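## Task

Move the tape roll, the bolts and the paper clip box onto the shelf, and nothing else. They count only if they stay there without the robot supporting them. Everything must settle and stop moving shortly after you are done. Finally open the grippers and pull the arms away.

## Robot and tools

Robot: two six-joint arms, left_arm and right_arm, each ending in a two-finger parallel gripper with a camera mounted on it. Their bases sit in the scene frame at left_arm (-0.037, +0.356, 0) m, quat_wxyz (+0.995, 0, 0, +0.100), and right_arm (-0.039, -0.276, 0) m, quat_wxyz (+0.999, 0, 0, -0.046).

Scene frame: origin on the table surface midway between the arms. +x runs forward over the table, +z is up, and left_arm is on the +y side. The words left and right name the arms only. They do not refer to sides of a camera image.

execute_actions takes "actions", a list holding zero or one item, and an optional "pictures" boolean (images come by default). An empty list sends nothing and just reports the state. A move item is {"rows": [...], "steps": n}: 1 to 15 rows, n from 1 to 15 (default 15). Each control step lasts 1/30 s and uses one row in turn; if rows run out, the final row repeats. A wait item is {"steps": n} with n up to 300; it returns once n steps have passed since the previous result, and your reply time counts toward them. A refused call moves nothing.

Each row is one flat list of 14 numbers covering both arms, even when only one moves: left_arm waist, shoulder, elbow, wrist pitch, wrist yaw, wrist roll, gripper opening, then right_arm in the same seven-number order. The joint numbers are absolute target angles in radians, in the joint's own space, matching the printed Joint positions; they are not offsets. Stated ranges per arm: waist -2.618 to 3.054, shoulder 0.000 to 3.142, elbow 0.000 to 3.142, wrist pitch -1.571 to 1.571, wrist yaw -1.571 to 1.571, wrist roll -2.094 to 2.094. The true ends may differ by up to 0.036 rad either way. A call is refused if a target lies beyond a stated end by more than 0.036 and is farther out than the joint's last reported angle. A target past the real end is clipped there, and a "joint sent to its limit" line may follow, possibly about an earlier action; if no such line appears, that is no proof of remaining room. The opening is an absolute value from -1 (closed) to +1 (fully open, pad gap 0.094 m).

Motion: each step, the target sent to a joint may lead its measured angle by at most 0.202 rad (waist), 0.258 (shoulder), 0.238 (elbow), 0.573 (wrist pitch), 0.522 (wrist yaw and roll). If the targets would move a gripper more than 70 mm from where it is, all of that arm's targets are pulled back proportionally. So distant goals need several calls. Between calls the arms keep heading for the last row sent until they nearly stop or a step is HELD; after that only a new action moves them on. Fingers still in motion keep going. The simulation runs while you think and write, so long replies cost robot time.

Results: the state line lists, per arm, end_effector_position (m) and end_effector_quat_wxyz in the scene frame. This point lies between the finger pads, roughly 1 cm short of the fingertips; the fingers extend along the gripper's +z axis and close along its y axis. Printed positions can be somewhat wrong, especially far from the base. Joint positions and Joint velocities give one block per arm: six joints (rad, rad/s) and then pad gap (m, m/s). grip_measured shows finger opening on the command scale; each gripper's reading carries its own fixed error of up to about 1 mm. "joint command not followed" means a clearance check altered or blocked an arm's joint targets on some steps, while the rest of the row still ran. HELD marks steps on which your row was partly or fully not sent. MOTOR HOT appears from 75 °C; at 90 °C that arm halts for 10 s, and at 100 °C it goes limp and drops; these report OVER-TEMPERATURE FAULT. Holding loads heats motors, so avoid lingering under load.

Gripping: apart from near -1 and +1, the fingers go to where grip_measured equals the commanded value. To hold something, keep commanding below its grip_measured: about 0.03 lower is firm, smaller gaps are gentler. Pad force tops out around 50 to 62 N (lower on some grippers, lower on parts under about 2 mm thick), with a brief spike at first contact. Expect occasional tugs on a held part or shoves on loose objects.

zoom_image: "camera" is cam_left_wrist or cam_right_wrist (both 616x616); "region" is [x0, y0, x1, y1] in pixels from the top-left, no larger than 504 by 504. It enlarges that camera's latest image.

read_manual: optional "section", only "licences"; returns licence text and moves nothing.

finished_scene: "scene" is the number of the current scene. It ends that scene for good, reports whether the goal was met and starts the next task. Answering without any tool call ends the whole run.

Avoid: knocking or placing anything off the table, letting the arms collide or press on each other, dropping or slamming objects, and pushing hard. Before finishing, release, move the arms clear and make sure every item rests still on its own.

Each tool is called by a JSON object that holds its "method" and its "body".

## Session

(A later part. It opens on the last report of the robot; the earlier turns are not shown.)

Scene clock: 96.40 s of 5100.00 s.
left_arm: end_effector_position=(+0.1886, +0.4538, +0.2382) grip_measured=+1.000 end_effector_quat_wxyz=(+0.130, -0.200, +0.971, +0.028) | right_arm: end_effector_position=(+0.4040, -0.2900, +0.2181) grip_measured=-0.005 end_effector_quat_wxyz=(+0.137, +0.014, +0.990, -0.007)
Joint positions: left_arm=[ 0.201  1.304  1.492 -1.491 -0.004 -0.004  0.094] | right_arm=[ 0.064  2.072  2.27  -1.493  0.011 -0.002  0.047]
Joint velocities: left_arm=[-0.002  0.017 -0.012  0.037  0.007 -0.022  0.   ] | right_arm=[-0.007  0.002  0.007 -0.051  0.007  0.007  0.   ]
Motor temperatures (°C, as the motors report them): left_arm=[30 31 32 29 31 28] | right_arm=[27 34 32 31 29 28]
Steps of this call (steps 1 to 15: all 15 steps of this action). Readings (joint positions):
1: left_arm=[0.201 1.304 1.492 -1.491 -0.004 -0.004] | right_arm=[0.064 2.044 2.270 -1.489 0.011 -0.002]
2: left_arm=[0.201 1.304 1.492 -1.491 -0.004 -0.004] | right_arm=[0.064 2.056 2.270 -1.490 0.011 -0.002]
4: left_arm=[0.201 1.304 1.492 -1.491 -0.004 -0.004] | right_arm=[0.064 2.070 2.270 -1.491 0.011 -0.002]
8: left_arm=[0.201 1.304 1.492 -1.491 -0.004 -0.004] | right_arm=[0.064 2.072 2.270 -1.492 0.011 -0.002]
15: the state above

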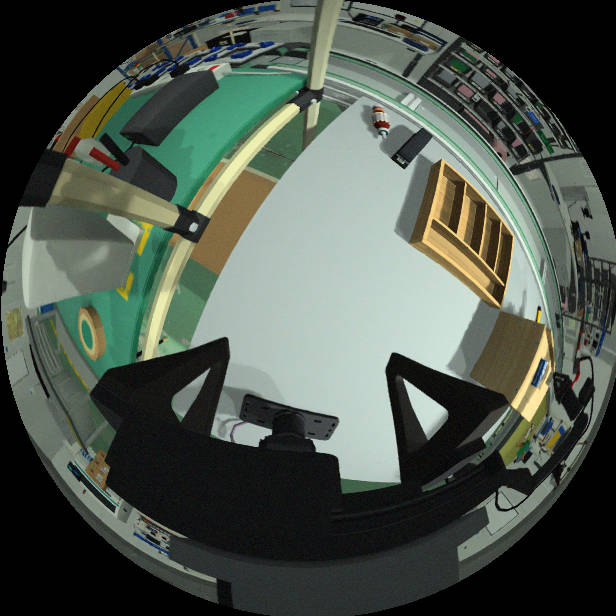

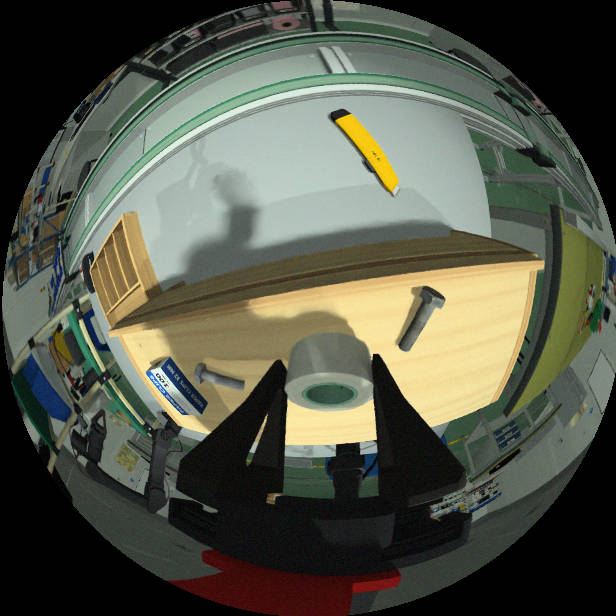

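Clear. Lower.

{"method": "execute_actions", "body": {"actions": [{"rows":[[0.2,1.3,1.5,-1.5,0,0,1,0.07,2.09,2.275,-1.5,0,0,-0.02],[0.2,1.3,1.5,-1.5,0,0,1,0.07,2.09,2.275,-1.5,0,0,-0.02],[0.2,1.3,1.5,-1.5,0,0,1,0.07,2.09,2.275,-1.5,0,0,-0.02],[0.2,1.3,1.5,-1.5,0,0,1,0.07,2.115,2.27,-1.5,0,0,-0.02]],"steps":15}], "pictures": false}}

{"method": "execute_actions", "body": {"actions": [{"rows":[[0.2,1.3,1.5,-1.5,0,0,1,0.07,2.115,2.27,-1.5,0,0,0.35],[0.2,1.3,1.5,-1.5,0,0,1,0.07,2.115,2.27,-1.5,0,0,0.35],[0.2,1.3,1.5,-1.5,0,0,1,0.07,2.115,2.27,-1.5,0,0,0.35],[0.2,1.3,1.5,-1.5,0,0,1,0.07,2.115,2.27,-1.5,0,0,0.35],[0.2,1.3,1.5,-1.5,0,0,1,0.07,2.115,2.27,-1.5,0,0,0.35],[0.2,1.3,1.5,-1.5,0,0,1,0.07,2.115,2.27,-1.5,0,0,0.35],[0.2,1.3,1.5,-1.5,0,0,1,0.07,1.9,2.25,-1.5,0,0,0.35],[0.2,1.3,1.5,-1.5,0,0,1,0.07,1.9,2.25,-1.5,0,0,0.35],[0.2,1.3,1.5,-1.5,0,0,1,0.07,1.9,2.25,-1.5,0,0,0.35],[0.2,1.3,1.5,-1.5,0,0,1,0.07,1.9,2.25,-1.5,0,0,0.35],[0.2,1.3,1.5,-1.5,0,0,1,0.07,1.5,2.0,-1.5,0,0,0.35]],"steps":15}], "pictures": false}}

{"method": "execute_actions", "body": {"actions": [{"rows":[[0.2,1.3,1.5,-1.5,0,0,1,0.07,1.4,1.9,-1.5,0,0,0.35]],"steps":15}]}}

Scene clock: 98.77 s of 5100.00 s.
left_arm: end_effector_position=(+0.1886, +0.4538, +0.2382) grip_measured=+1.000 end_effector_quat_wxyz=(+0.130, -0.200, +0.971, +0.028) | right_arm: end_effector_position=(+0.4079, -0.2902, +0.2016) grip_measured=-0.005 end_effector_quat_wxyz=(+0.119, +0.014, +0.993, -0.007)
Joint positions: left_arm=[ 0.201  1.304  1.492 -1.491 -0.004 -0.004  0.094] | right_arm=[ 0.064  2.111  2.27  -1.492  0.011 -0.002  0.047]
Joint velocities: left_arm=[-0.002  0.007 -0.017 -0.066 -0.095 -0.066  0.   ] | right_arm=[ 0.022  0.002 -0.022 -0.066  0.007  0.037 -0.001]
Motor temperatures (°C, as the motors report them): left_arm=[30 30 32 29 31 28] | right_arm=[27 34 32 31 29 28]
Steps of this call (steps 1 to 15: the robot went on to your last target; steps 16 to 56: nothing new was sent; steps 57 to 71: all 15 steps of this action). Readings (joint positions):
57: left_arm=[0.201 1.304 1.492 -1.491 -0.004 -0.004] | right_arm=[0.064 2.073 2.270 -1.493 0.011 -0.002]
58: left_arm=[0.201 1.304 1.492 -1.491 -0.004 -0.004] | right_arm=[0.064 2.074 2.270 -1.493 0.011 -0.002]
60: left_arm=[0.201 1.304 1.492 -1.491 -0.004 -0.004] | right_arm=[0.064 2.079 2.270 -1.494 0.011 -0.002]
64: left_arm=[0.201 1.304 1.492 -1.491 -0.004 -0.004] | right_arm=[0.064 2.102 2.270 -1.494 0.011 -0.002]
71: the state above

Scene clock: 99.27 s of 5100.00 s.
left_arm: end_effector_position=(+0.1886, +0.4538, +0.2382) grip_measured=+1.000 end_effector_quat_wxyz=(+0.130, -0.200, +0.971, +0.028) | right_arm: end_effector_position=(+0.3215, -0.2876, +0.3038) grip_measured=+0.348 end_effector_quat_wxyz=(+0.227, +0.015, +0.974, -0.009)
Joint positions: left_arm=[ 0.201  1.304  1.492 -1.491 -0.004 -0.004  0.094] | right_arm=[ 0.064  1.662  2.035 -1.485  0.01  -0.002  0.063]
Joint velocities: left_arm=[ 0.002  0.002 -0.007 -0.066 -0.022  0.095  0.   ] | right_arm=[-0.002 -1.81  -0.286 -0.051 -0.007  0.022 -0.   ]
Motor temperatures (°C, as the motors report them): left_arm=[30 30 32 29 31 28] | right_arm=[27 35 32 31 29 28]
Steps of this call (steps 1 to 15: all 15 steps of this action). Readings (joint positions):
1: left_arm=[0.201 1.304 1.492 -1.491 -0.004 -0.004] | right_arm=[0.064 2.111 2.270 -1.492 0.010 -0.002]
2: left_arm=[0.201 1.304 1.492 -1.491 -0.004 -0.004] | right_arm=[0.064 2.111 2.270 -1.492 0.010 -0.002]
4: left_arm=[0.201 1.304 1.492 -1.491 -0.004 -0.004] | right_arm=[0.064 2.111 2.270 -1.492 0.010 -0.002]
8: left_arm=[0.201 1.304 1.492 -1.491 -0.004 -0.004] | right_arm=[0.064 2.073 2.246 -1.488 0.010 -0.002]
15: the state above

Scene clock: 99.77 s of 5100.00 s.
left_arm: end_effector_position=(+0.1886, +0.4538, +0.2382) grip_measured=+1.000 end_effector_quat_wxyz=(+0.130, -0.200, +0.971, +0.028) | right_arm: end_effector_position=(+0.2601, -0.2858, +0.3422) grip_measured=+0.348 end_effector_quat_wxyz=(+0.286, +0.015, +0.958, -0.009)
Joint positions: left_arm=[ 0.201  1.304  1.492 -1.491 -0.004 -0.004  0.094] | right_arm=[ 0.064  1.407  1.912 -1.494  0.01  -0.002  0.063]
Joint velocities: left_arm=[-0.012  0.007 -0.017 -0.081 -0.007 -0.037  0.   ] | right_arm=[-0.012  0.115 -0.085  0.051 -0.022 -0.095  0.   ]
Motor temperatures (°C, as the motors report them): left_arm=[30 30 32 29 31 28] | right_arm=[27 34 32 31 29 28]
Steps of this call (steps 1 to 15: all 15 steps of this action). Readings (joint positions):
1: left_arm=[0.201 1.304 1.492 -1.491 -0.004 -0.004] | right_arm=[0.064 1.589 2.008 -1.473 0.010 -0.002]
2: left_arm=[0.201 1.304 1.492 -1.491 -0.004 -0.004] | right_arm=[0.064 1.513 1.977 -1.469 0.010 -0.002]
4: left_arm=[0.201 1.304 1.492 -1.491 -0.004 -0.004] | right_arm=[0.064 1.399 1.956 -1.487 0.010 -0.002]
8: left_arm=[0.201 1.304 1.492 -1.491 -0.004 -0.004] | right_arm=[0.064 1.341 1.954 -1.495 0.010 -0.002]
15: the state above

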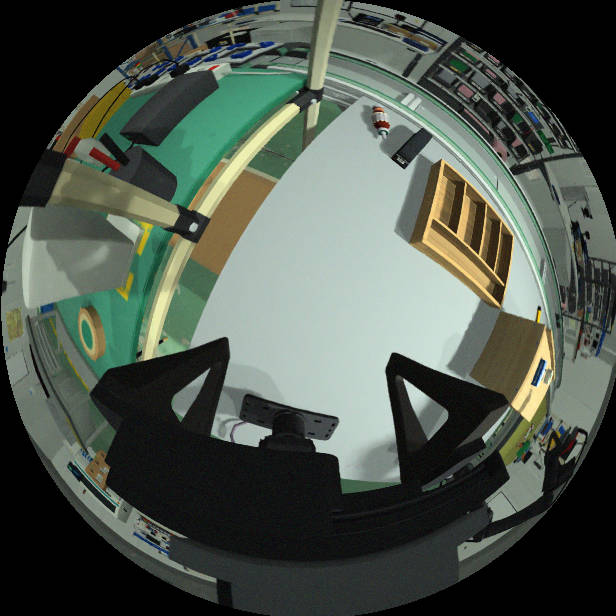

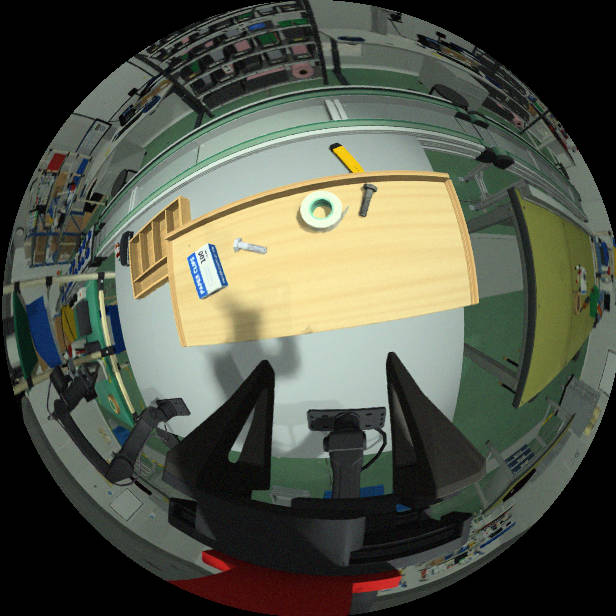

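{"method": "finished_scene", "body": {"scene": 2}}

The scene is finished: the task was done.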